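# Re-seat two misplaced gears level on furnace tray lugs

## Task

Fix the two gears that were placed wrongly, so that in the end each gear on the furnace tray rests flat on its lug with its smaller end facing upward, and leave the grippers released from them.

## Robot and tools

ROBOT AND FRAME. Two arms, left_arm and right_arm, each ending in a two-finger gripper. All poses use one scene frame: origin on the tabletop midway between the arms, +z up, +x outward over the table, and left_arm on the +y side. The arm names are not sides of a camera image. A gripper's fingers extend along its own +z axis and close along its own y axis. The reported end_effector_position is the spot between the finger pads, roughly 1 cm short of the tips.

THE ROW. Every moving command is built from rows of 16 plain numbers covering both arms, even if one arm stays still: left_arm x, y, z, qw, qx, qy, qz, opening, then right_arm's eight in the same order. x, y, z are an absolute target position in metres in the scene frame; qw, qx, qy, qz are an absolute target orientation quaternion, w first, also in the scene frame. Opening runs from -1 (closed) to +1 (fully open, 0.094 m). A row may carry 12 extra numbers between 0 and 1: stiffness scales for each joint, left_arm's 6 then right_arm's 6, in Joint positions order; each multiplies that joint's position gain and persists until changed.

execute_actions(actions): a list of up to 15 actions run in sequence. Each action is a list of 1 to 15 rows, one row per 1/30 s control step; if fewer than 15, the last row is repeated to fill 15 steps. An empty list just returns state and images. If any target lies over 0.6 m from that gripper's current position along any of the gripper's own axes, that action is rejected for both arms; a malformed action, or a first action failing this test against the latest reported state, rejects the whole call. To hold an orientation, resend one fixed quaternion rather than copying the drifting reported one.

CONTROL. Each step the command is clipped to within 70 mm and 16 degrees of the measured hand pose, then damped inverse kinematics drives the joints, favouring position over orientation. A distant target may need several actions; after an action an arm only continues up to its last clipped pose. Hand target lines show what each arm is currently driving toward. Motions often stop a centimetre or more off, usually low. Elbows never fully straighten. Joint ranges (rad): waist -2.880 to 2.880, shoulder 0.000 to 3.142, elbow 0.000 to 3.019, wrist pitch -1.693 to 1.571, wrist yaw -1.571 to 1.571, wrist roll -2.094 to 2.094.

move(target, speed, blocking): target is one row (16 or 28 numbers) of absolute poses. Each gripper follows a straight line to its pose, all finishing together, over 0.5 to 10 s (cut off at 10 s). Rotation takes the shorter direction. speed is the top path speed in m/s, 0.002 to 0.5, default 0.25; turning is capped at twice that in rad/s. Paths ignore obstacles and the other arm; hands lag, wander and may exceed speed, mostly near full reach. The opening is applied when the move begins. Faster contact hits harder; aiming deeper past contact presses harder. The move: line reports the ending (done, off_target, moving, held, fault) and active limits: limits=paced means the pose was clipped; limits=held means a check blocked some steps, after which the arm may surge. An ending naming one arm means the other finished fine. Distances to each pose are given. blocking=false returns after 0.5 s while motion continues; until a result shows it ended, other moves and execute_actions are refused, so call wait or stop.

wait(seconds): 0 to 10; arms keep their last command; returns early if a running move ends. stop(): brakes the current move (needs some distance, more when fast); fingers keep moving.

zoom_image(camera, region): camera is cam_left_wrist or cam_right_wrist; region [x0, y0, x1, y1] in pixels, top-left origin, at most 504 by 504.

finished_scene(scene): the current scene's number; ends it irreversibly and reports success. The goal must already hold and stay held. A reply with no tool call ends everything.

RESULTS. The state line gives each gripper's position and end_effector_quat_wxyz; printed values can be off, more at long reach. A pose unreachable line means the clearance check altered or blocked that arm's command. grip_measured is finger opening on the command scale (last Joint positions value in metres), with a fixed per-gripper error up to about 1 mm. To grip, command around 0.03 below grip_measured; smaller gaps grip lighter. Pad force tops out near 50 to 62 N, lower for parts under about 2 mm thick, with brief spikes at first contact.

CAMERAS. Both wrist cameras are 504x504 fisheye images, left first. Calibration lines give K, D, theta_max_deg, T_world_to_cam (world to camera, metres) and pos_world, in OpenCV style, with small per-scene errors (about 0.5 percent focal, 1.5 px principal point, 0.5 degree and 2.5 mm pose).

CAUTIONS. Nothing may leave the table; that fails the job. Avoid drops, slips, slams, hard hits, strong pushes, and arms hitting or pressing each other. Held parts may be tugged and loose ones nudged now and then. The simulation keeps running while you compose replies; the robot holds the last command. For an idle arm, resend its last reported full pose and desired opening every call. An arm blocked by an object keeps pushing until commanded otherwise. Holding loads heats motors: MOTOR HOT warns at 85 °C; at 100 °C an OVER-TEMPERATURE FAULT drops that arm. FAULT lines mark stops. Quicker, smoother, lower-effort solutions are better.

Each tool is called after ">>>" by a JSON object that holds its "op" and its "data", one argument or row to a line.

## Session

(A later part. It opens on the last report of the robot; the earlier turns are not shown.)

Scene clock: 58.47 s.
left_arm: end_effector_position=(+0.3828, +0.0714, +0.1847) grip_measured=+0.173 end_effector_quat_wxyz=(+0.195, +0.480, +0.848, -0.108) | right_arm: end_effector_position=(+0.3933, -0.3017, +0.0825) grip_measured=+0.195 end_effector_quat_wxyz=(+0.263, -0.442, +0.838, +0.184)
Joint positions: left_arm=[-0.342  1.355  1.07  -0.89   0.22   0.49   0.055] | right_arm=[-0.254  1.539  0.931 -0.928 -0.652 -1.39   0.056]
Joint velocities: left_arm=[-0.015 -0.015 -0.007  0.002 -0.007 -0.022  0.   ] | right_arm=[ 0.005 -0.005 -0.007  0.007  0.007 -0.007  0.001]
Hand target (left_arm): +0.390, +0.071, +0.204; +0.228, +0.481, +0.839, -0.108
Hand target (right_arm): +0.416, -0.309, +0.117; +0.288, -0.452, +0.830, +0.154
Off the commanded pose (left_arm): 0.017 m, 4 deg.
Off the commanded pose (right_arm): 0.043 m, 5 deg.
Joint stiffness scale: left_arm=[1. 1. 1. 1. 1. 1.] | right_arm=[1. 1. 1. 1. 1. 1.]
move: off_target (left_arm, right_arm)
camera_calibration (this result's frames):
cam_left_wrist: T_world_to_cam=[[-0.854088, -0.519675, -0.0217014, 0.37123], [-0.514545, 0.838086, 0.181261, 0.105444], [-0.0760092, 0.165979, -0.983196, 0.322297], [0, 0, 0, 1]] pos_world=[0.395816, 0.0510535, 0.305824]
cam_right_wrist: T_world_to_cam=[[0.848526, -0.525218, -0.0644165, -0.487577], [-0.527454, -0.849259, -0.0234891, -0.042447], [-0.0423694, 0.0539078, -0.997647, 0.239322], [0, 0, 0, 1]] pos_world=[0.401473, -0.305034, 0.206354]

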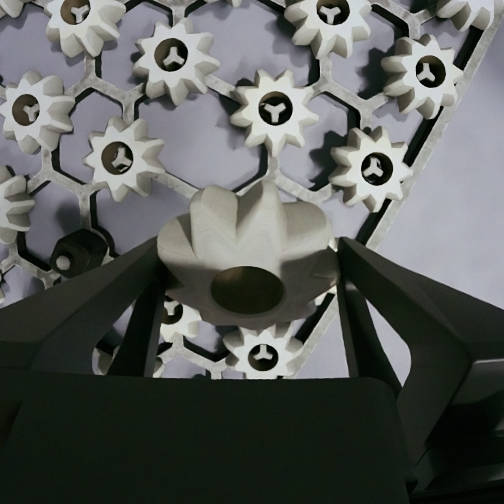

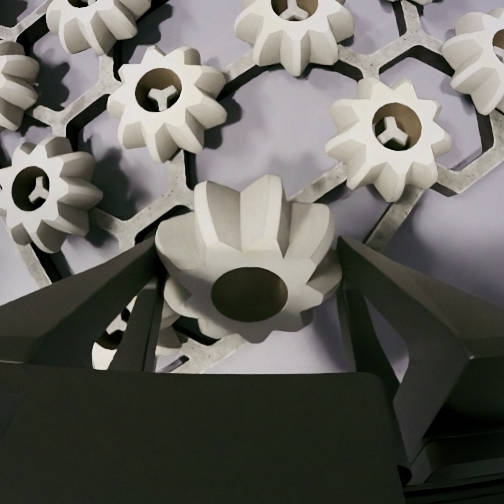

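>>> {"op": "move", "data": {
  "target": [0.35, 0.06, 0.27, 0.4402, 0.5351, 0.6914, -0.2052, 0.14, 0.4258, -0.2883, 0.163, 0.0342, -0.4787, 0.878, -0.0253, 0.16],
  "speed": 0.3
}}

Scene clock: 61.77 s.
left_arm: end_effector_position=(+0.3437, +0.0607, +0.2491) grip_measured=+0.173 end_effector_quat_wxyz=(+0.402, +0.538, +0.710, -0.213) | right_arm: end_effector_position=(+0.4027, -0.2868, +0.1327) grip_measured=+0.195 end_effector_quat_wxyz=(+0.009, -0.483, +0.875, -0.006)
Joint positions: left_arm=[-0.287  1.078  0.825 -0.501  0.547  0.616  0.055] | right_arm=[ 0.04   1.484  1.122 -1.188 -0.001 -1.144  0.056]
Joint velocities: left_arm=[ 0.005 -0.005  0.012  0.007  0.022  0.022 -0.   ] | right_arm=[-0.015 -0.005  0.017  0.002  0.007 -0.051 -0.002]
Hand target (left_arm): +0.348, +0.061, +0.273; +0.438, +0.539, +0.689, -0.205
Hand target (right_arm): +0.424, -0.290, +0.164; +0.037, -0.477, +0.878, -0.028
Off the commanded pose (left_arm): 0.022 m, 5 deg.
Off the commanded pose (right_arm): 0.038 m, 4 deg.
Joint stiffness scale: left_arm=[1. 1. 1. 1. 1. 1.] | right_arm=[1. 1. 1. 1. 1. 1.]
move: off_target (left_arm, right_arm)
camera_calibration (this result's frames):
cam_left_wrist: T_world_to_cam=[[-0.92887, -0.341626, -0.143153, 0.37882], [-0.288073, 0.909213, -0.300575, 0.120463], [0.232841, -0.237956, -0.942954, 0.292814], [0, 0, 0, 1]] pos_world=[0.318397, 0.0895655, 0.366547]
cam_right_wrist: T_world_to_cam=[[0.857755, -0.513836, 0.0151154, -0.49545], [-0.426344, -0.69466, 0.579377, -0.100069], [-0.287205, -0.503408, -0.814919, 0.203527], [0, 0, 0, 1]] pos_world=[0.440765, -0.221636, 0.231324]

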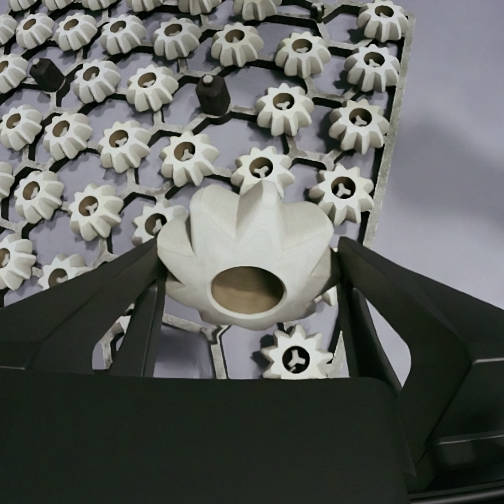

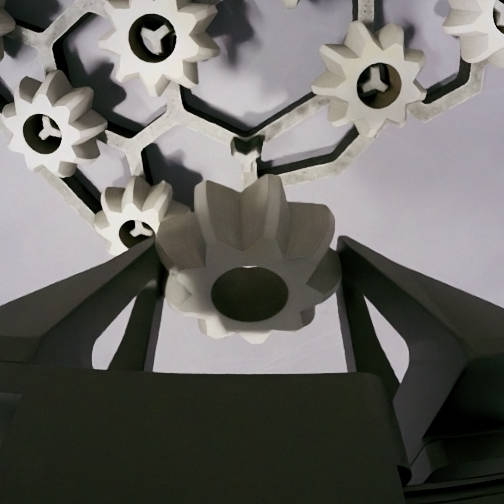

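>>> {"op": "zoom_image", "data": {
  "camera": "cam_right_wrist",
  "region": [190, 100, 310, 220]
}}

>>> {"op": "zoom_image", "data": {
  "camera": "cam_right_wrist",
  "region": [140, 160, 360, 360]
}}

>>> {"op": "zoom_image", "data": {
  "camera": "cam_right_wrist",
  "region": [80, 0, 440, 260]
}}

Region (190, 100, 310, 220) of cam_right_wrist's 504x504 image, scaled by 4.200, with more detail than that image has.

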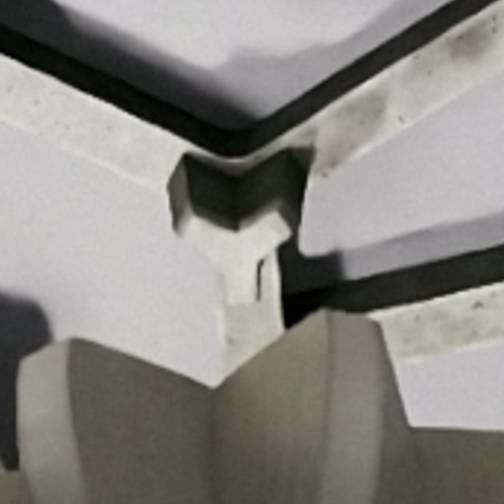

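Region (140, 160, 360, 360) of cam_right_wrist's 504x504 image, scaled by 2.291, with more detail than that image has; it fills the top 458 rows of this view, and the rest is white.

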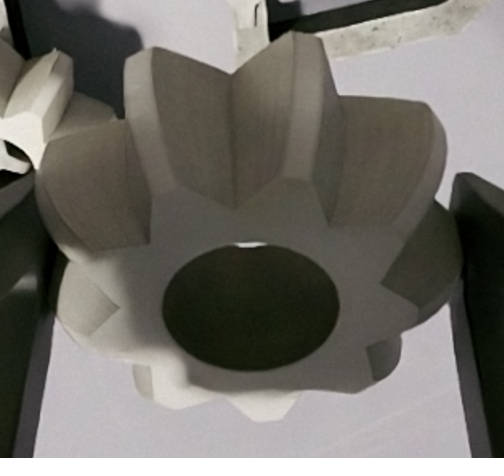

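Region (80, 0, 440, 260) of cam_right_wrist's 504x504 image, scaled by 1.400, with more detail than that image has.

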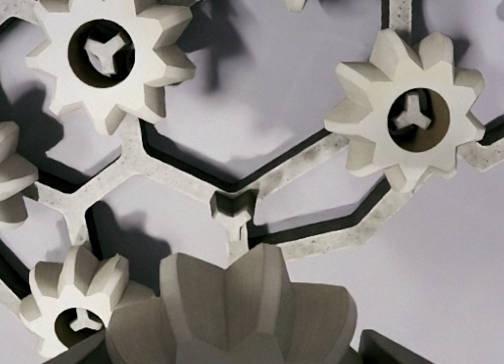

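>>> {"op": "move", "data": {
  "target": [0.31, 0.05, 0.33, 0.6159, 0.5494, 0.4863, -0.2871, 0.14, 0.4012, -0.2966, 0.051, 0, -0.4787, 0.878, 0, 0.16],
  "speed": 0.25
}}

Scene clock: 65.83 s.
left_arm: end_effector_position=(+0.3087, +0.0476, +0.3063) grip_measured=+0.173 end_effector_quat_wxyz=(+0.586, +0.557, +0.508, -0.297) | right_arm: end_effector_position=(+0.3969, -0.2921, +0.0511) grip_measured=+0.195 end_effector_quat_wxyz=(-0.005, -0.478, +0.879, +0.004)
Joint positions: left_arm=[-0.242  0.982  0.615  0.146  0.894  0.536  0.055] | right_arm=[ 0.026  1.594  1.01  -0.999 -0.001 -1.146  0.056]
Joint velocities: left_arm=[-0.034 -0.005  0.002 -0.002 -0.022  0.007 -0.001] | right_arm=[-0.005 -0.005 -0.007 -0.007 -0.007 -0.037 -0.   ]
Hand target (left_arm): +0.307, +0.051, +0.330; +0.613, +0.555, +0.485, -0.286
Hand target (right_arm): +0.401, -0.296, +0.052; -0.000, -0.479, +0.878, -0.000
Off the commanded pose (left_arm): 0.024 m, 4 deg.
Off the commanded pose (right_arm): 0.006 m, 1 deg.
Joint stiffness scale: left_arm=[1. 1. 1. 1. 1. 1.] | right_arm=[1. 1. 1. 1. 1. 1.]
move: off_target (left_arm)
camera_calibration (this result's frames):
cam_left_wrist: T_world_to_cam=[[-0.908387, -0.2175, -0.35711, 0.403354], [0.0858615, 0.738831, -0.668398, 0.144833], [0.40922, -0.637826, -0.652469, 0.2273], [0, 0, 0, 1]] pos_world=[0.26095, 0.125701, 0.389154]
cam_right_wrist: T_world_to_cam=[[0.851016, -0.524918, -0.0152525, -0.491], [-0.416091, -0.691731, 0.590234, -0.0627169], [-0.320375, -0.495952, -0.807088, 0.147603], [0, 0, 0, 1]] pos_world=[0.439041, -0.227914, 0.148657]

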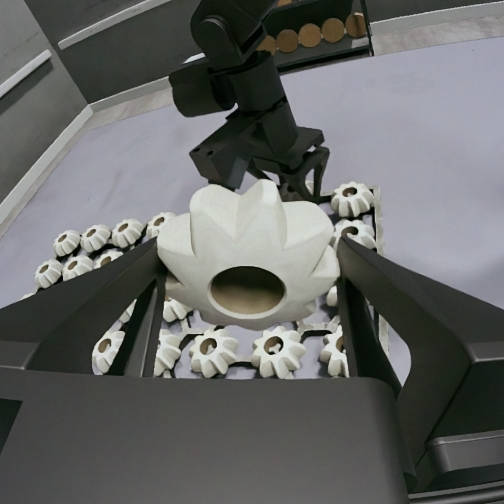

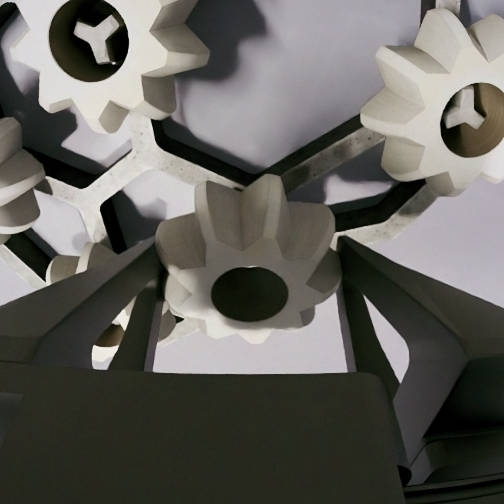

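>>> {"op": "zoom_image", "data": {
  "camera": "cam_right_wrist",
  "region": [40, 0, 160, 100]
}}

>>> {"op": "zoom_image", "data": {
  "camera": "cam_right_wrist",
  "region": [404, 60, 504, 180]
}}

Region (40, 0, 160, 100) of cam_right_wrist's 504x504 image, scaled by 4.200, with more detail than that image has.

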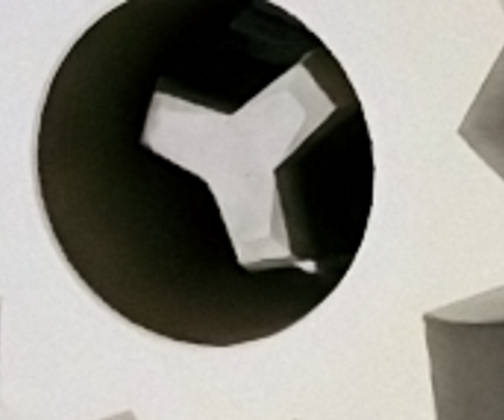

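Region (404, 60, 504, 180) of cam_right_wrist's 504x504 image, scaled by 4.200, with more detail than that image has.

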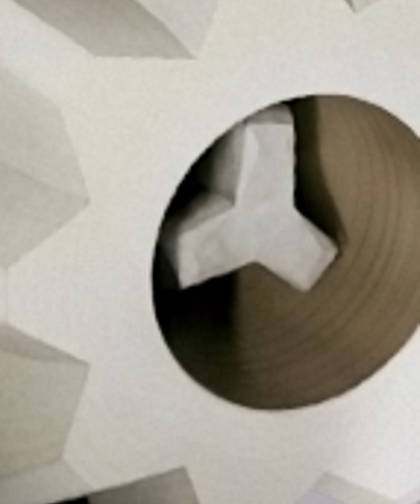

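>>> {"op": "move", "data": {
  "target": [0.28, 0.04, 0.36, 0.7425, 0.5199, 0.2424, -0.3461, 0.14, 0.4052, -0.2960, 0.052, 0.0064, -0.4787, 0.878, -0.0048, 0.16],
  "speed": 0.3
}}

Scene clock: 68.73 s.
left_arm: end_effector_position=(+0.2789, +0.0431, +0.3433) grip_measured=+0.173 end_effector_quat_wxyz=(+0.729, +0.529, +0.262, -0.347) | right_arm: end_effector_position=(+0.4006, -0.2927, +0.0511) grip_measured=+0.195 end_effector_quat_wxyz=(+0.001, -0.478, +0.879, -0.000)
Joint positions: left_arm=[-0.241  1.285  0.507  1.452  1.063  0.057  0.055] | right_arm=[ 0.026  1.594  1.01  -0.984 -0.001 -1.146  0.056]
Joint velocities: left_arm=[-0.005 -0.005  0.002  0.007 -0.066 -0.154  0.001] | right_arm=[-0.005  0.024 -0.017 -0.037  0.022 -0.022 -0.001]
Hand target (left_arm): +0.278, +0.041, +0.356; +0.739, +0.526, +0.243, -0.343
Hand target (right_arm): +0.405, -0.296, +0.052; +0.006, -0.478, +0.878, -0.005
Off the commanded pose (left_arm): 0.017 m, 3 deg.
Off the commanded pose (right_arm): 0.006 m, 1 deg.
Joint stiffness scale: left_arm=[1. 1. 1. 1. 1. 1.] | right_arm=[1. 1. 1. 1. 1. 1.]
move: off_target (left_arm)
camera_calibration (this result's frames):
cam_left_wrist: T_world_to_cam=[[-0.779859, -0.217645, -0.586899, 0.431585], [0.487244, 0.377529, -0.787442, 0.119925], [0.392954, -0.900057, -0.188373, 0.117289], [0, 0, 0, 1]] pos_world=[0.232054, 0.154224, 0.369825]
cam_right_wrist: T_world_to_cam=[[0.85114, -0.524937, -0.00121505, -0.495224], [-0.42496, -0.690392, 0.585464, -0.0573592], [-0.308171, -0.497795, -0.810698, 0.143252], [0, 0, 0, 1]] pos_world=[0.441275, -0.228252, 0.149114]

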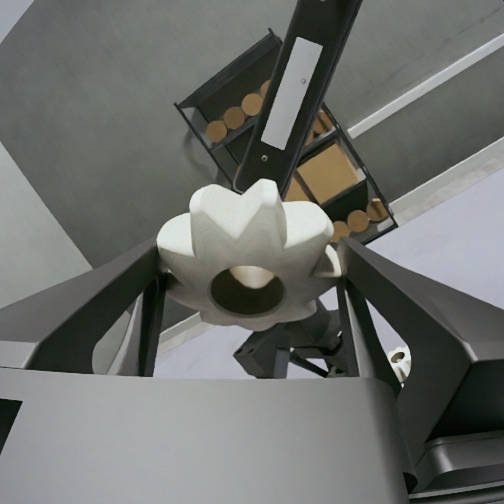

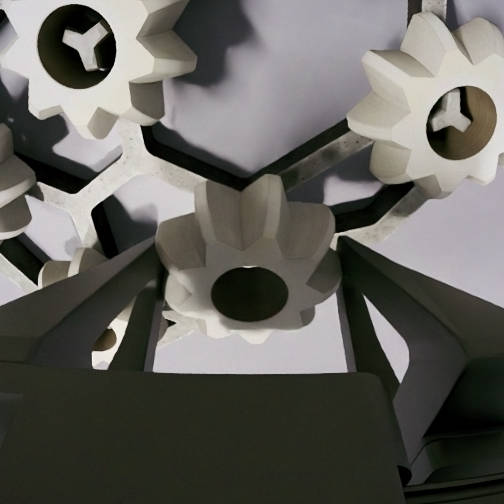

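>>> {"op": "move", "data": {
  "target": [0.28, 0.04, 0.36, 0.7425, 0.5199, 0.2424, -0.3461, 0.14, 0.4052, -0.2950, 0.023, 0.0064, -0.4787, 0.878, -0.0048, 0.16],
  "speed": 0.04
}}

Scene clock: 70.00 s.
left_arm: end_effector_position=(+0.2785, +0.0433, +0.3459) grip_measured=+0.173 end_effector_quat_wxyz=(+0.731, +0.523, +0.263, -0.351) | right_arm: end_effector_position=(+0.4001, -0.2913, +0.0322) grip_measured=+0.195 end_effector_quat_wxyz=(+0.005, -0.478, +0.878, +0.001)
Joint positions: left_arm=[-0.243  1.285  0.507  1.465  1.053  0.036  0.055] | right_arm=[ 0.026  1.62   0.982 -0.926 -0.007 -1.146  0.056]
Joint velocities: left_arm=[-0.005 -0.015 -0.007 -0.012  0.022 -0.022 -0.   ] | right_arm=[ 0.005 -0.015  0.002 -0.002 -0.007 -0.051  0.   ]
Hand target (left_arm): +0.280, +0.040, +0.360; +0.742, +0.520, +0.243, -0.346
Hand target (right_arm): +0.405, -0.295, +0.024; +0.007, -0.479, +0.878, -0.005
Off the commanded pose (left_arm): 0.015 m, 3 deg.
Off the commanded pose (right_arm): 0.011 m, 1 deg.
Joint stiffness scale: left_arm=[1. 1. 1. 1. 1. 1.] | right_arm=[1. 1. 1. 1. 1. 1.]
move: off_target (left_arm, right_arm)
camera_calibration (this result's frames):
cam_left_wrist: T_world_to_cam=[[-0.785917, -0.223718, -0.576441, 0.431156], [0.47951, 0.368076, -0.796612, 0.127859], [0.39039, -0.90248, -0.182002, 0.116739], [0, 0, 0, 1]] pos_world=[0.23197, 0.15475, 0.371637]
cam_right_wrist: T_world_to_cam=[[0.851359, -0.524583, 0.000454793, -0.494163], [-0.427873, -0.693905, 0.579155, -0.0452434], [-0.303499, -0.493264, -0.815217, 0.128099], [0, 0, 0, 1]] pos_world=[0.44023, -0.227438, 0.130856]

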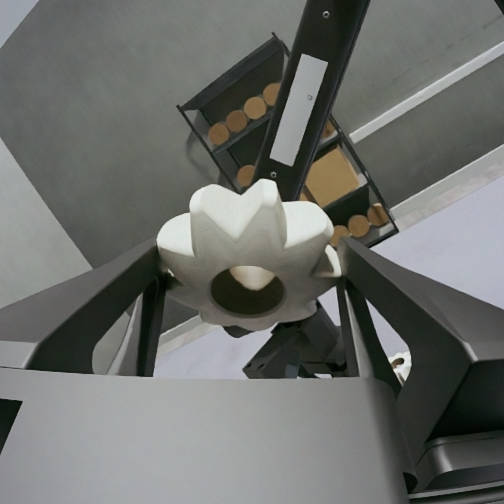

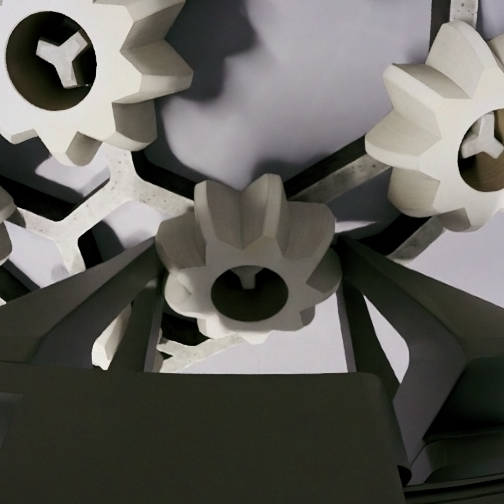

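>>> {"op": "zoom_image", "data": {
  "camera": "cam_right_wrist",
  "region": [140, 160, 360, 370]
}}

Region (140, 160, 360, 370) of cam_right_wrist's 504x504 image, scaled by 2.291, with more detail than that image has; it fills the top 481 rows of this view, and the rest is white.

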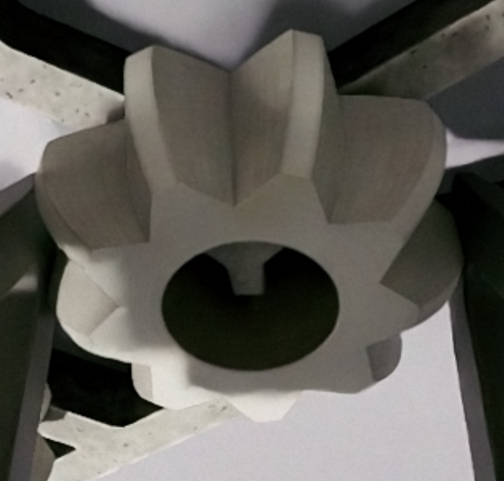

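>>> {"op": "execute_actions", "data": {
  "actions": [
    [[0.28, 0.04, 0.36, 0.7425, 0.5199, 0.2424, -0.3461, 0.14, 0.4050, -0.2945, 0.0222, 0.0064, -0.4787, 0.878, -0.0048, 0.16],[0.28, 0.04, 0.36, 0.7425, 0.5199, 0.2424, -0.3461, 0.14, 0.4048, -0.2942, 0.0214, 0.0064, -0.4787, 0.878, -0.0048, 0.16],[0.28, 0.04, 0.36, 0.7425, 0.5199, 0.2424, -0.3461, 0.14, 0.4046, -0.2940, 0.0206, 0.0064, -0.4787, 0.878, -0.0048, 0.16],[0.28, 0.04, 0.36, 0.7425, 0.5199, 0.2424, -0.3461, 0.14, 0.4045, -0.2938, 0.0198, 0.0064, -0.4787, 0.878, -0.0048, 0.16],[0.28, 0.04, 0.36, 0.7425, 0.5199, 0.2424, -0.3461, 0.14, 0.4045, -0.2936, 0.0190, 0.0064, -0.4787, 0.878, -0.0048, 0.16],[0.28, 0.04, 0.36, 0.7425, 0.5199, 0.2424, -0.3461, 0.14, 0.4045, -0.2935, 0.0182, 0.0064, -0.4787, 0.878, -0.0048, 0.16],[0.28, 0.04, 0.36, 0.7425, 0.5199, 0.2424, -0.3461, 0.14, 0.4045, -0.2935, 0.0174, 0.0064, -0.4787, 0.878, -0.0048, 0.16],[0.28, 0.04, 0.36, 0.7425, 0.5199, 0.2424, -0.3461, 0.14, 0.4045, -0.2935, 0.0166, 0.0064, -0.4787, 0.878, -0.0048, 0.16],[0.28, 0.04, 0.36, 0.7425, 0.5199, 0.2424, -0.3461, 0.14, 0.4045, -0.2935, 0.0158, 0.0064, -0.4787, 0.878, -0.0048, 0.16],[0.28, 0.04, 0.36, 0.7425, 0.5199, 0.2424, -0.3461, 0.14, 0.4045, -0.2935, 0.0150, 0.0064, -0.4787, 0.878, -0.0048, 0.16]]
  ]
}}

Scene clock: 71.67 s.
left_arm: end_effector_position=(+0.2786, +0.0432, +0.3458) grip_measured=+0.173 end_effector_quat_wxyz=(+0.730, +0.523, +0.264, -0.352) | right_arm: end_effector_position=(+0.3999, -0.2910, +0.0313) grip_measured=+0.195 end_effector_quat_wxyz=(+0.006, -0.478, +0.878, +0.000)
Joint positions: left_arm=[-0.243  1.285  0.507  1.465  1.053  0.035  0.055] | right_arm=[ 0.027  1.62   0.979 -0.921 -0.007 -1.146  0.056]
Joint velocities: left_arm=[ 0.005  0.005  0.012  0.007 -0.081 -0.066 -0.   ] | right_arm=[-0.005 -0.015 -0.007 -0.007 -0.037  0.037 -0.002]
Hand target (left_arm): +0.280, +0.040, +0.360; +0.742, +0.520, +0.243, -0.346
Hand target (right_arm): +0.404, -0.293, +0.016; +0.006, -0.479, +0.878, -0.005
Off the commanded pose (left_arm): 0.015 m, 3 deg.
Off the commanded pose (right_arm): 0.017 m, 1 deg.
Joint stiffness scale: left_arm=[1. 1. 1. 1. 1. 1.] | right_arm=[1. 1. 1. 1. 1. 1.]
camera_calibration (this result's frames):
cam_left_wrist: T_world_to_cam=[[-0.786826, -0.223362, -0.575339, 0.430987], [0.478496, 0.368005, -0.797254, 0.128234], [0.389804, -0.902597, -0.182678, 0.117058], [0, 0, 0, 1]] pos_world=[0.232123, 0.154732, 0.371583]
cam_right_wrist: T_world_to_cam=[[0.851757, -0.523933, 0.00220959, -0.493854], [-0.428436, -0.694067, 0.578544, -0.044341], [-0.301585, -0.493726, -0.815648, 0.12657], [0, 0, 0, 1]] pos_world=[0.439818, -0.227031, 0.129981]

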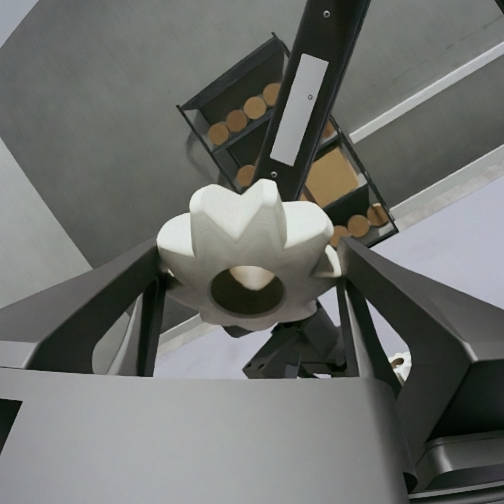

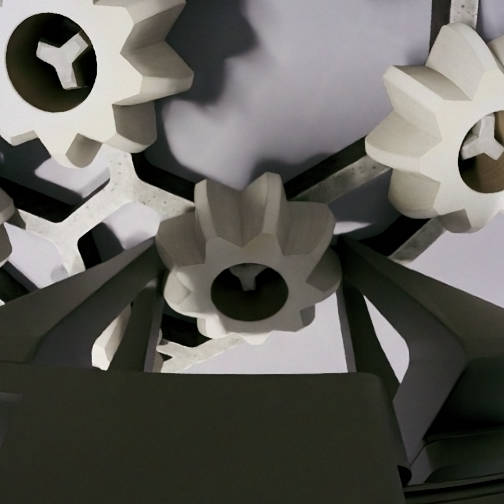

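>>> {"op": "execute_actions", "data": {
  "actions": [
    [[0.28, 0.04, 0.36, 0.7425, 0.5199, 0.2424, -0.3461, 0.14, 0.4035, -0.2925, 0.020, 0.0064, -0.4787, 0.878, -0.0048, 0.16],[0.28, 0.04, 0.36, 0.7425, 0.5199, 0.2424, -0.3461, 0.14, 0.4035, -0.2925, 0.024, 0.0064, -0.4787, 0.878, -0.0048, 0.18],[0.28, 0.04, 0.36, 0.7425, 0.5199, 0.2424, -0.3461, 0.14, 0.4035, -0.2925, 0.027, 0.0064, -0.4787, 0.878, -0.0048, 0.20],[0.28, 0.04, 0.36, 0.7425, 0.5199, 0.2424, -0.3461, 0.14, 0.4035, -0.2925, 0.027, 0.0064, -0.4787, 0.878, -0.0048, 0.23],[0.28, 0.04, 0.36, 0.7425, 0.5199, 0.2424, -0.3461, 0.14, 0.4035, -0.2925, 0.027, 0.0064, -0.4787, 0.878, -0.0048, 0.28],[0.28, 0.04, 0.36, 0.7425, 0.5199, 0.2424, -0.3461, 0.14, 0.4035, -0.2925, 0.027, 0.0064, -0.4787, 0.878, -0.0048, 0.35],[0.28, 0.04, 0.36, 0.7425, 0.5199, 0.2424, -0.3461, 0.14, 0.4035, -0.2925, 0.027, 0.0064, -0.4787, 0.878, -0.0048, 0.43],[0.28, 0.04, 0.36, 0.7425, 0.5199, 0.2424, -0.3461, 0.14, 0.4035, -0.2925, 0.027, 0.0064, -0.4787, 0.878, -0.0048, 0.5]]
  ]
}}

Scene clock: 72.60 s.
left_arm: end_effector_position=(+0.2786, +0.0432, +0.3458) grip_measured=+0.173 end_effector_quat_wxyz=(+0.730, +0.523, +0.264, -0.352) | right_arm: end_effector_position=(+0.4016, -0.2919, +0.0310) grip_measured=+0.498 end_effector_quat_wxyz=(+0.007, -0.478, +0.878, -0.003)
Joint positions: left_arm=[-0.243  1.285  0.507  1.465  1.053  0.035  0.055] | right_arm=[ 0.027  1.621  0.979 -0.913 -0.004 -1.146  0.07 ]
Joint velocities: left_arm=[ 0.005 -0.005 -0.017  0.017  0.007 -0.037 -0.   ] | right_arm=[-0.015 -0.005  0.007 -0.002 -0.081 -0.022 -0.003]
Hand target (left_arm): +0.280, +0.040, +0.360; +0.742, +0.520, +0.243, -0.346
Hand target (right_arm): +0.403, -0.293, +0.027; +0.006, -0.479, +0.878, -0.005
Off the commanded pose (left_arm): 0.015 m, 3 deg.
Off the commanded pose (right_arm): 0.004 m, 0 deg.
Joint stiffness scale: left_arm=[1. 1. 1. 1. 1. 1.] | right_arm=[1. 1. 1. 1. 1. 1.]
camera_calibration (this result's frames):
cam_left_wrist: T_world_to_cam=[[-0.787061, -0.223272, -0.575052, 0.43095], [0.478251, 0.367942, -0.79743, 0.128366], [0.389629, -0.902645, -0.182813, 0.117155], [0, 0, 0, 1]] pos_world=[0.232145, 0.154737, 0.371599]
cam_right_wrist: T_world_to_cam=[[0.851694, -0.523944, 0.0100216, -0.495987], [-0.432073, -0.691274, 0.579184, -0.0418349], [-0.296532, -0.497617, -0.815135, 0.123214], [0, 0, 0, 1]] pos_world=[0.44089, -0.227476, 0.129637]

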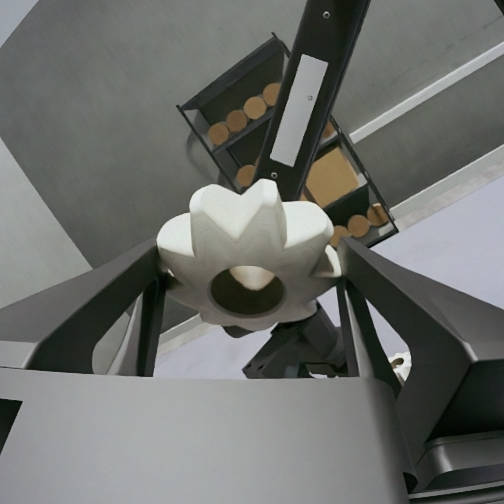

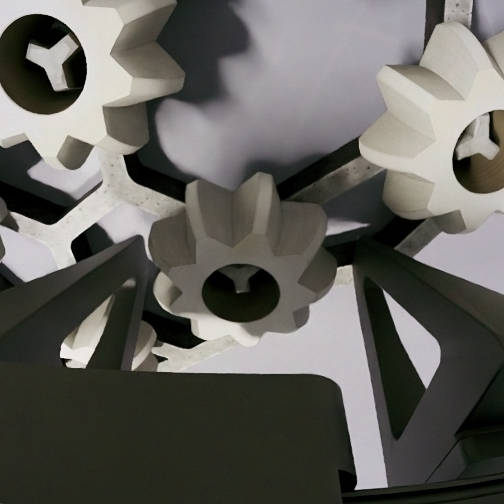

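>>> {"op": "move", "data": {
  "target": [0.28, 0.04, 0.36, 0.7425, 0.5199, 0.2424, -0.3461, 0.14, 0.4198, -0.295, 0.115, 0.028, -0.4787, 0.878, -0.021, 0.5],
  "speed": 0.15
}}

>>> {"op": "zoom_image", "data": {
  "camera": "cam_left_wrist",
  "region": [140, 160, 360, 370]
}}

>>> {"op": "zoom_image", "data": {
  "camera": "cam_right_wrist",
  "region": [100, 60, 440, 340]
}}

Scene clock: 74.07 s.
left_arm: end_effector_position=(+0.2786, +0.0432, +0.3458) grip_measured=+0.173 end_effector_quat_wxyz=(+0.730, +0.523, +0.264, -0.352) | right_arm: end_effector_position=(+0.4042, -0.2925, +0.0957) grip_measured=+0.498 end_effector_quat_wxyz=(+0.012, -0.478, +0.878, -0.007)
Joint positions: left_arm=[-0.243  1.285  0.507  1.465  1.053  0.035  0.055] | right_arm=[ 0.027  1.526  1.063 -1.081 -0.002 -1.146  0.07 ]
Joint velocities: left_arm=[ 0.015 -0.005  0.017 -0.002  0.051 -0.022 -0.   ] | right_arm=[-0.005 -0.015 -0.007 -0.007  0.037 -0.051  0.   ]
Hand target (left_arm): +0.280, +0.040, +0.360; +0.742, +0.520, +0.243, -0.346
Hand target (right_arm): +0.419, -0.295, +0.114; +0.028, -0.478, +0.878, -0.021
Off the commanded pose (left_arm): 0.015 m, 3 deg.
Off the commanded pose (right_arm): 0.025 m, 2 deg.
Joint stiffness scale: left_arm=[1. 1. 1. 1. 1. 1.] | right_arm=[1. 1. 1. 1. 1. 1.]
move: off_target (left_arm, right_arm)
camera_calibration (this result's frames):
cam_left_wrist: T_world_to_cam=[[-0.787061, -0.223272, -0.575052, 0.43095], [0.478251, 0.367942, -0.79743, 0.128366], [0.389629, -0.902645, -0.182813, 0.117155], [0, 0, 0, 1]] pos_world=[0.232145, 0.154737, 0.371599]
cam_right_wrist: T_world_to_cam=[[0.851508, -0.523922, 0.0209971, -0.500121], [-0.438531, -0.689629, 0.576283, -0.0752359], [-0.287447, -0.499918, -0.81698, 0.172277], [0, 0, 0, 1]] pos_world=[0.442384, -0.227785, 0.194605]

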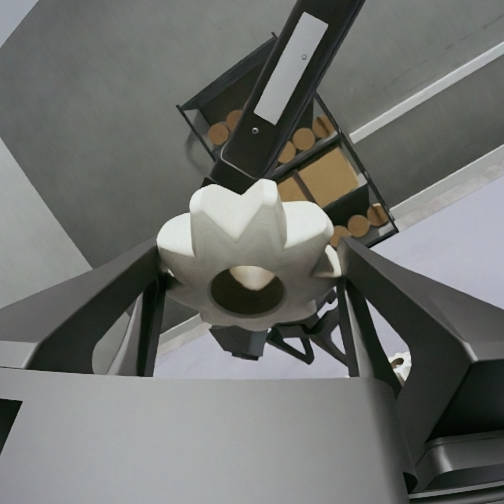

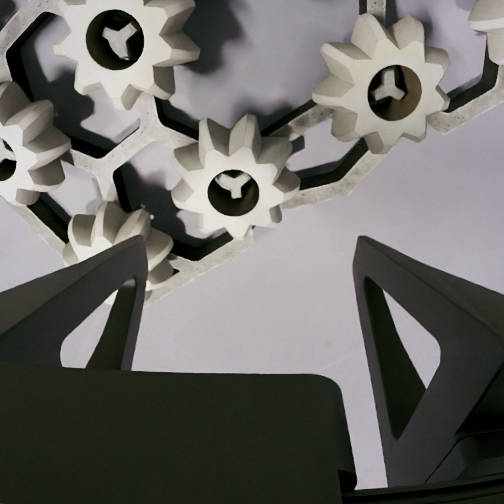

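Region (140, 160, 360, 370) of cam_left_wrist's 504x504 image, scaled by 2.291, with more detail than that image has; it fills the top 481 rows of this view, and the rest is white.

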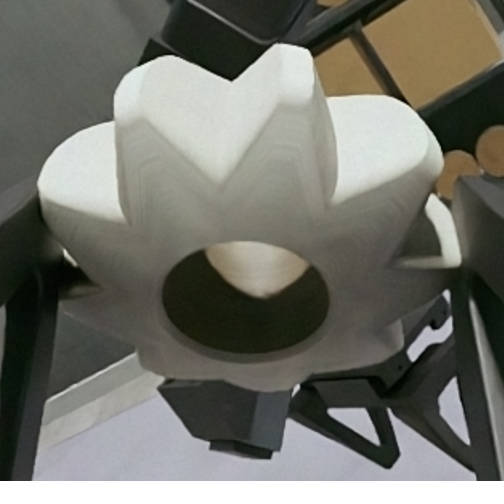

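Region (100, 60, 440, 340) of cam_right_wrist's 504x504 image, scaled by 1.482, with more detail than that image has; it fills the top 415 rows of this view, and the rest is white.

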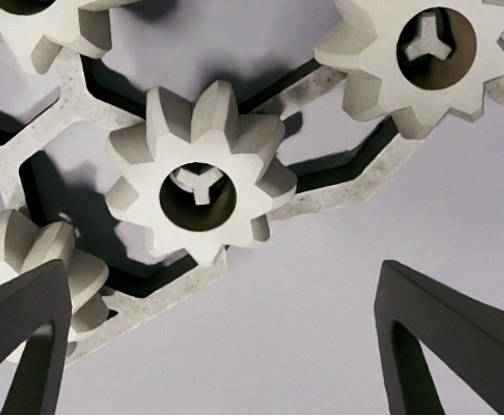

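>>> {"op": "move", "data": {
  "target": [0.28, 0.04, 0.36, 0.7425, 0.5199, 0.2424, -0.3461, 0.14, 0.27, -0.05, 0.41, 0.2411, -0.3257, 0.7677, 0.4964, 0.7],
  "speed": 0.4
}}

Scene clock: 77.50 s.
left_arm: end_effector_position=(+0.2782, +0.0434, +0.3448) grip_measured=+0.173 end_effector_quat_wxyz=(+0.730, +0.523, +0.265, -0.352) | right_arm: end_effector_position=(+0.2672, -0.0536, +0.3861) grip_measured=+0.698 end_effector_quat_wxyz=(+0.218, -0.313, +0.774, +0.506)
Joint positions: left_arm=[-0.243  1.285  0.505  1.465  1.053  0.035  0.055] | right_arm=[ 0.244  1.019  1.117 -1.46  -1.156 -0.564  0.08 ]
Joint velocities: left_arm=[-0.015 -0.015 -0.007 -0.007  0.022  0.007 -0.001] | right_arm=[ 0.005  0.015 -0.017 -0.007 -0.007  0.022 -0.002]
Hand target (left_arm): +0.279, +0.040, +0.359; +0.742, +0.520, +0.243, -0.346
Hand target (right_arm): +0.268, -0.052, +0.406; +0.238, -0.326, +0.768, +0.498
Off the commanded pose (left_arm): 0.016 m, 3 deg.
Off the commanded pose (right_arm): 0.024 m, 3 deg.
Joint stiffness scale: left_arm=[1. 1. 1. 1. 1. 1.] | right_arm=[1. 1. 1. 1. 1. 1.]
move: off_target (left_arm, right_arm)
camera_calibration (this result's frames):
cam_left_wrist: T_world_to_cam=[[-0.788286, -0.222404, -0.573709, 0.429958], [0.47675, 0.368683, -0.797986, 0.128338], [0.388992, -0.902557, -0.184597, 0.118053], [0, 0, 0, 1]] pos_world=[0.231823, 0.154858, 0.370876]
cam_right_wrist: T_world_to_cam=[[0.720836, -0.283715, -0.632377, 0.035612], [-0.571698, -0.759218, -0.311047, 0.236513], [-0.391863, 0.585742, -0.709471, 0.534134], [0, 0, 0, 1]] pos_world=[0.318851, -0.123196, 0.475039]

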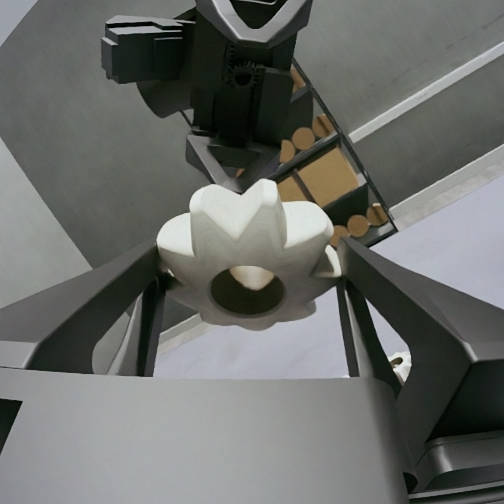

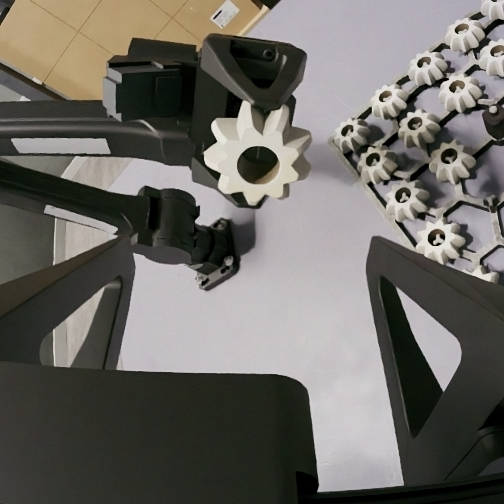

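>>> {"op": "zoom_image", "data": {
  "camera": "cam_right_wrist",
  "region": [180, 80, 340, 230]
}}

Region (180, 80, 340, 230) of cam_right_wrist's 504x504 image, scaled by 3.150, with more detail than that image has; it fills the top 472 rows of this view, and the rest is white.

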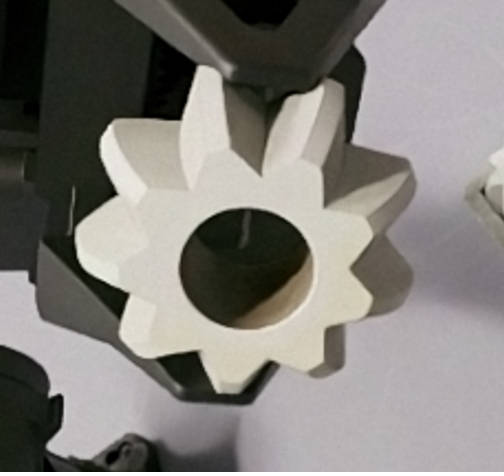

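>>> {"op": "move", "data": {
  "target": [0.28, 0.04, 0.36, 0.7425, 0.5199, 0.2424, -0.3461, 0.14, 0.268, 0.0065, 0.361, 0.2411, -0.3257, 0.7677, 0.4964, 0.7],
  "speed": 0.12
}}

>>> {"op": "zoom_image", "data": {
  "camera": "cam_right_wrist",
  "region": [110, 100, 400, 340]
}}

Scene clock: 80.07 s.
left_arm: end_effector_position=(+0.2782, +0.0434, +0.3449) grip_measured=+0.173 end_effector_quat_wxyz=(+0.730, +0.523, +0.265, -0.352) | right_arm: end_effector_position=(+0.2715, +0.0058, +0.3561) grip_measured=+0.698 end_effector_quat_wxyz=(+0.235, -0.323, +0.770, +0.497)
Joint positions: left_arm=[-0.243  1.285  0.505  1.465  1.053  0.035  0.055] | right_arm=[ 0.452  0.965  0.974 -0.949 -1.059 -0.141  0.08 ]
Joint velocities: left_arm=[-0.024 -0.005 -0.022 -0.012  0.037 -0.022  0.002] | right_arm=[-0.005 -0.015 -0.007 -0.002  0.007 -0.007  0.   ]
Hand target (left_arm): +0.280, +0.040, +0.360; +0.742, +0.520, +0.243, -0.346
Hand target (right_arm): +0.268, +0.005, +0.361; +0.243, -0.324, +0.768, +0.496
Off the commanded pose (left_arm): 0.016 m, 3 deg.
Off the commanded pose (right_arm): 0.006 m, 1 deg.
Joint stiffness scale: left_arm=[1. 1. 1. 1. 1. 1.] | right_arm=[1. 1. 1. 1. 1. 1.]
move: off_target (left_arm)
camera_calibration (this result's frames):
cam_left_wrist: T_world_to_cam=[[-0.788274, -0.222764, -0.573586, 0.429994], [0.476567, 0.368647, -0.798113, 0.128433], [0.389242, -0.902483, -0.184432, 0.117921], [0, 0, 0, 1]] pos_world=[0.231846, 0.154863, 0.370891]
cam_right_wrist: T_world_to_cam=[[0.74644, -0.287548, -0.60012, 0.012009], [-0.559964, -0.758659, -0.332981, 0.279369], [-0.359538, 0.584596, -0.72731, 0.477371], [0, 0, 0, 1]] pos_world=[0.319106, -0.0636698, 0.447428]

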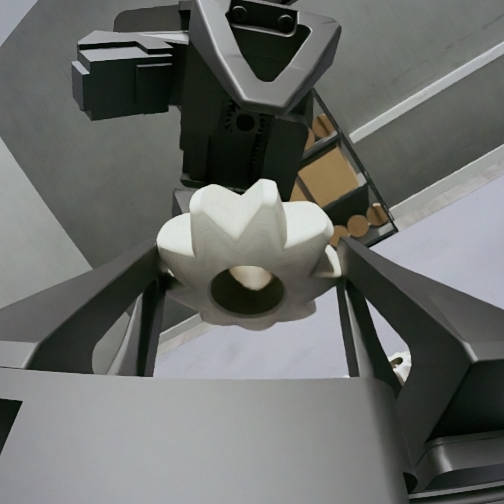

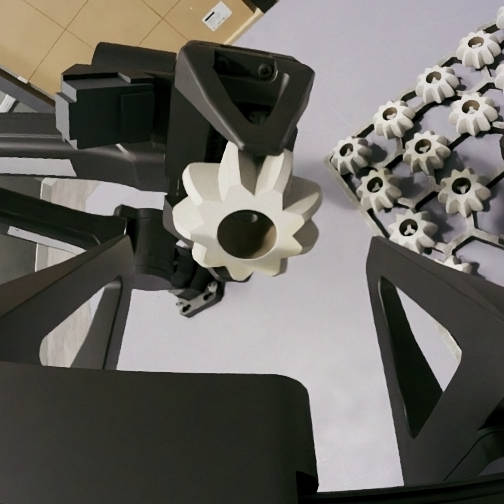

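Region (110, 100, 400, 340) of cam_right_wrist's 504x504 image, scaled by 1.738, with more detail than that image has; it fills the top 417 rows of this view, and the rest is white.

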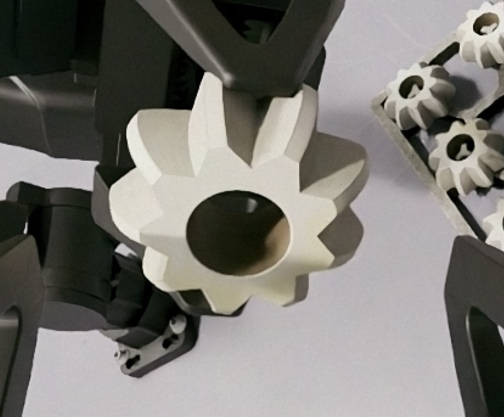

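>>> {"op": "execute_actions", "data": {
  "actions": []
}}

Scene clock: 81.30 s.
left_arm: end_effector_position=(+0.2782, +0.0434, +0.3449) grip_measured=+0.173 end_effector_quat_wxyz=(+0.730, +0.523, +0.265, -0.352) | right_arm: end_effector_position=(+0.2715, +0.0058, +0.3560) grip_measured=+0.698 end_effector_quat_wxyz=(+0.234, -0.322, +0.771, +0.498)
Joint positions: left_arm=[-0.243  1.285  0.505  1.465  1.053  0.035  0.055] | right_arm=[ 0.452  0.965  0.974 -0.948 -1.059 -0.138  0.08 ]
Joint velocities: left_arm=[-0.005 -0.015 -0.012 -0.002 -0.066 -0.022  0.   ] | right_arm=[-0.005  0.005  0.012 -0.002 -0.007 -0.007 -0.001]
Hand target (left_arm): +0.280, +0.040, +0.360; +0.742, +0.520, +0.243, -0.346
Hand target (right_arm): +0.268, +0.005, +0.361; +0.243, -0.324, +0.768, +0.496
Off the commanded pose (left_arm): 0.016 m, 3 deg.
Off the commanded pose (right_arm): 0.006 m, 1 deg.
Joint stiffness scale: left_arm=[1. 1. 1. 1. 1. 1.] | right_arm=[1. 1. 1. 1. 1. 1.]
camera_calibration (this result's frames):
cam_left_wrist: T_world_to_cam=[[-0.788274, -0.222764, -0.573586, 0.429994], [0.476567, 0.368647, -0.798113, 0.128433], [0.389242, -0.902483, -0.184432, 0.117921], [0, 0, 0, 1]] pos_world=[0.231846, 0.154863, 0.370891]
cam_right_wrist: T_world_to_cam=[[0.744154, -0.288477, -0.602508, 0.0133967], [-0.56204, -0.757852, -0.331318, 0.279289], [-0.361034, 0.585185, -0.726094, 0.477235], [0, 0, 0, 1]] pos_world=[0.3193, -0.0637468, 0.447123]

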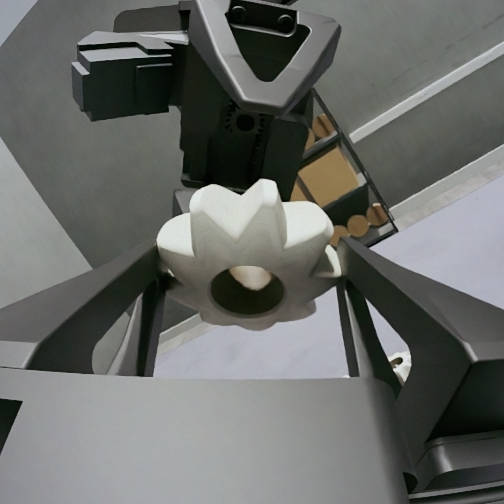

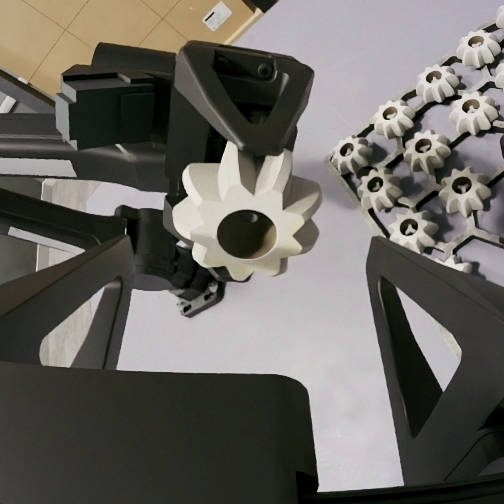

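>>> {"op": "move", "data": {
  "target": [0.28,0.04,0.36,0.7425,0.5199,0.2424,-0.3461,0.14,0.2678,0.029,0.3515,0.2411,-0.3257,0.7677,0.4964,0.7],
  "speed": 0.03
}}

Scene clock: 82.67 s.
left_arm: end_effector_position=(+0.2782, +0.0434, +0.3449) grip_measured=+0.173 end_effector_quat_wxyz=(+0.730, +0.523, +0.265, -0.352) | right_arm: end_effector_position=(+0.2706, +0.0274, +0.3481) grip_measured=+0.698 end_effector_quat_wxyz=(+0.236, -0.324, +0.770, +0.496)
Joint positions: left_arm=[-0.243  1.285  0.505  1.465  1.053  0.035  0.055] | right_arm=[ 0.524  0.965  0.942 -0.82  -1.011 -0.033  0.08 ]
Joint velocities: left_arm=[-0.005 -0.005 -0.007  0.002 -0.007  0.022  0.001] | right_arm=[-0.005 -0.015 -0.022 -0.007 -0.037  0.037  0.001]
Hand target (left_arm): +0.280, +0.040, +0.360; +0.742, +0.520, +0.243, -0.346
Hand target (right_arm): +0.268, +0.029, +0.352; +0.241, -0.326, +0.768, +0.497
Off the commanded pose (left_arm): 0.016 m, 3 deg.
Off the commanded pose (right_arm): 0.005 m, 1 deg.
Joint stiffness scale: left_arm=[1. 1. 1. 1. 1. 1.] | right_arm=[1. 1. 1. 1. 1. 1.]
move: off_target (left_arm)
camera_calibration (this result's frames):
cam_left_wrist: T_world_to_cam=[[-0.788274, -0.222764, -0.573586, 0.429994], [0.476567, 0.368647, -0.798113, 0.128433], [0.389242, -0.902483, -0.184432, 0.117921], [0, 0, 0, 1]] pos_world=[0.231846, 0.154863, 0.370891]
cam_right_wrist: T_world_to_cam=[[0.748639, -0.288921, -0.596711, 0.0123353], [-0.55906, -0.7589, -0.333951, 0.292685], [-0.356359, 0.583606, -0.729666, 0.458576], [0, 0, 0, 1]] pos_world=[0.317811, -0.0419453, 0.439711]

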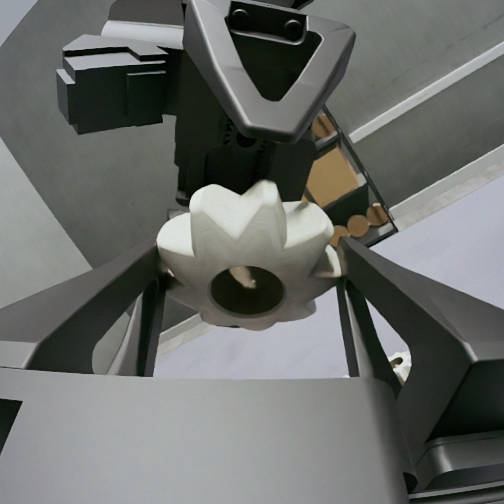

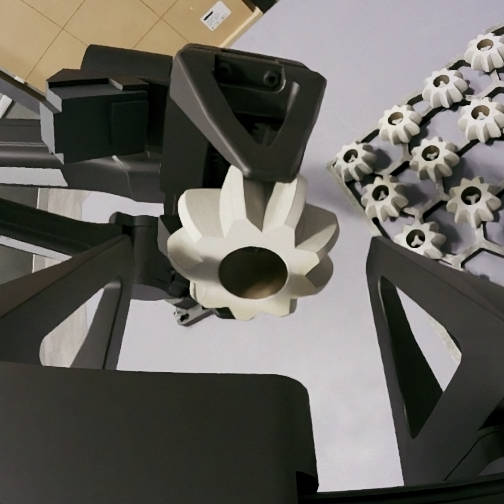

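>>> {"op": "move", "data": {
  "target": [0.28,0.04,0.36,0.7425,0.5199,0.2424,-0.3461,0.14,0.2684,0.0433,0.345,0.2411,-0.3257,0.7677,0.4964,0.7],
  "speed": 0.03
}}

Scene clock: 84.23 s.
left_arm: end_effector_position=(+0.2782, +0.0434, +0.3449) grip_measured=+0.173 end_effector_quat_wxyz=(+0.730, +0.523, +0.265, -0.352) | right_arm: end_effector_position=(+0.2693, +0.0407, +0.3448) grip_measured=+0.698 end_effector_quat_wxyz=(+0.240, -0.326, +0.769, +0.495)
Joint positions: left_arm=[-0.243  1.285  0.505  1.465  1.053  0.035  0.055] | right_arm=[ 0.568  0.965  0.924 -0.745 -0.979  0.026  0.08 ]
Joint velocities: left_arm=[-0.015 -0.005 -0.012  0.022  0.007 -0.022  0.001] | right_arm=[-0.005 -0.024  0.022  0.007  0.037  0.022 -0.001]
Hand target (left_arm): +0.280, +0.040, +0.360; +0.742, +0.520, +0.243, -0.346
Hand target (right_arm): +0.268, +0.043, +0.345; +0.241, -0.325, +0.768, +0.496
Off the commanded pose (left_arm): 0.016 m, 3 deg.
Off the commanded pose (right_arm): 0.003 m, 0 deg.
Joint stiffness scale: left_arm=[1. 1. 1. 1. 1. 1.] | right_arm=[1. 1. 1. 1. 1. 1.]
move: off_target (left_arm)
camera_calibration (this result's frames):
cam_left_wrist: T_world_to_cam=[[-0.788274, -0.222764, -0.573586, 0.429994], [0.476567, 0.368647, -0.798113, 0.128433], [0.389242, -0.902483, -0.184432, 0.117921], [0, 0, 0, 1]] pos_world=[0.231846, 0.154863, 0.370891]
cam_right_wrist: T_world_to_cam=[[0.753223, -0.288302, -0.591217, 0.0120048], [-0.55698, -0.757686, -0.340126, 0.30249], [-0.349898, 0.585487, -0.731284, 0.446607], [0, 0, 0, 1]] pos_world=[0.315705, -0.0288294, 0.436579]

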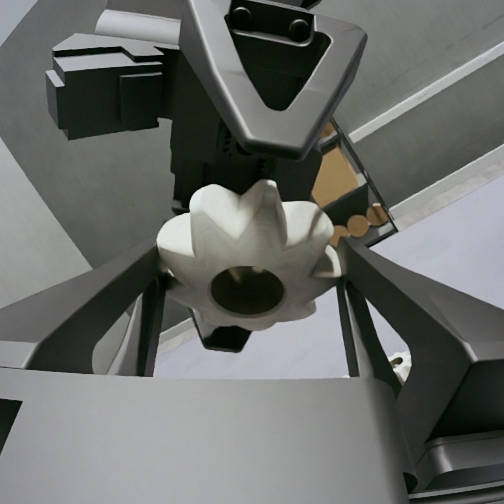

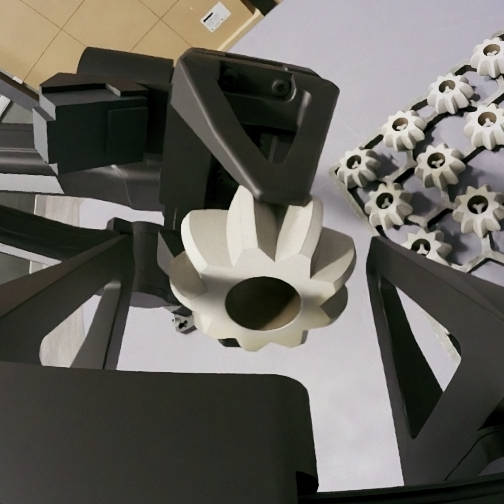

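>>> {"op": "move", "data": {
  "target": [0.28,0.04,0.36,0.7425,0.5199,0.2424,-0.3461,0.14,0.2715,0.0436,0.3417,0.2411,-0.3257,0.7677,0.4964,0.5],
  "speed": 0.02
}}

Scene clock: 86.50 s.
left_arm: end_effector_position=(+0.2782, +0.0434, +0.3448) grip_measured=+0.173 end_effector_quat_wxyz=(+0.730, +0.523, +0.265, -0.352) | right_arm: end_effector_position=(+0.2704, +0.0412, +0.3459) grip_measured=+0.502 end_effector_quat_wxyz=(+0.243, -0.326, +0.767, +0.496)
Joint positions: left_arm=[-0.243  1.285  0.505  1.465  1.053  0.035  0.055] | right_arm=[ 0.568  0.965  0.924 -0.735 -0.979  0.029  0.071]
Joint velocities: left_arm=[ 0.015  0.005 -0.007 -0.002 -0.022 -0.066 -0.001] | right_arm=[-0.005 -0.005  0.002 -0.017  0.037  0.022  0.   ]
Hand target (left_arm): +0.279, +0.040, +0.360; +0.742, +0.520, +0.243, -0.346
Hand target (right_arm): +0.271, +0.044, +0.342; +0.241, -0.326, +0.768, +0.496
Off the commanded pose (left_arm): 0.016 m, 3 deg.
Off the commanded pose (right_arm): 0.005 m, 0 deg.
Joint stiffness scale: left_arm=[1. 1. 1. 1. 1. 1.] | right_arm=[1. 1. 1. 1. 1. 1.]
move: off_target (left_arm)
camera_calibration (this result's frames):
cam_left_wrist: T_world_to_cam=[[-0.788286, -0.222404, -0.573709, 0.429958], [0.47675, 0.368683, -0.797986, 0.128338], [0.388992, -0.902557, -0.184597, 0.118053], [0, 0, 0, 1]] pos_world=[0.231823, 0.154858, 0.370876]
cam_right_wrist: T_world_to_cam=[[0.756668, -0.286865, -0.587505, 0.00974098], [-0.555591, -0.755805, -0.346522, 0.305558], [-0.344634, 0.588615, -0.731273, 0.446004], [0, 0, 0, 1]] pos_world=[0.316103, -0.0287876, 0.437757]

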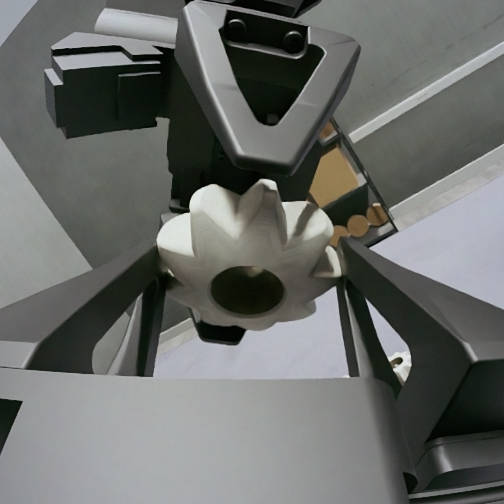

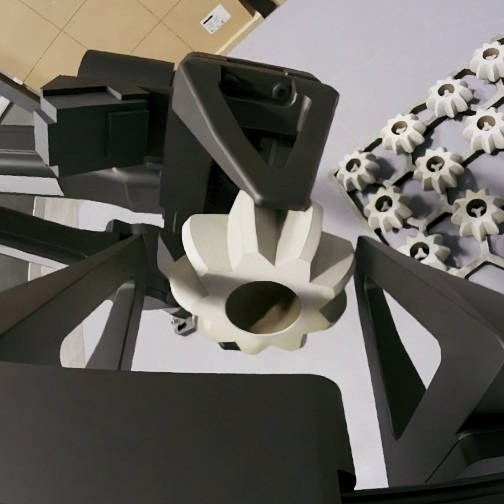

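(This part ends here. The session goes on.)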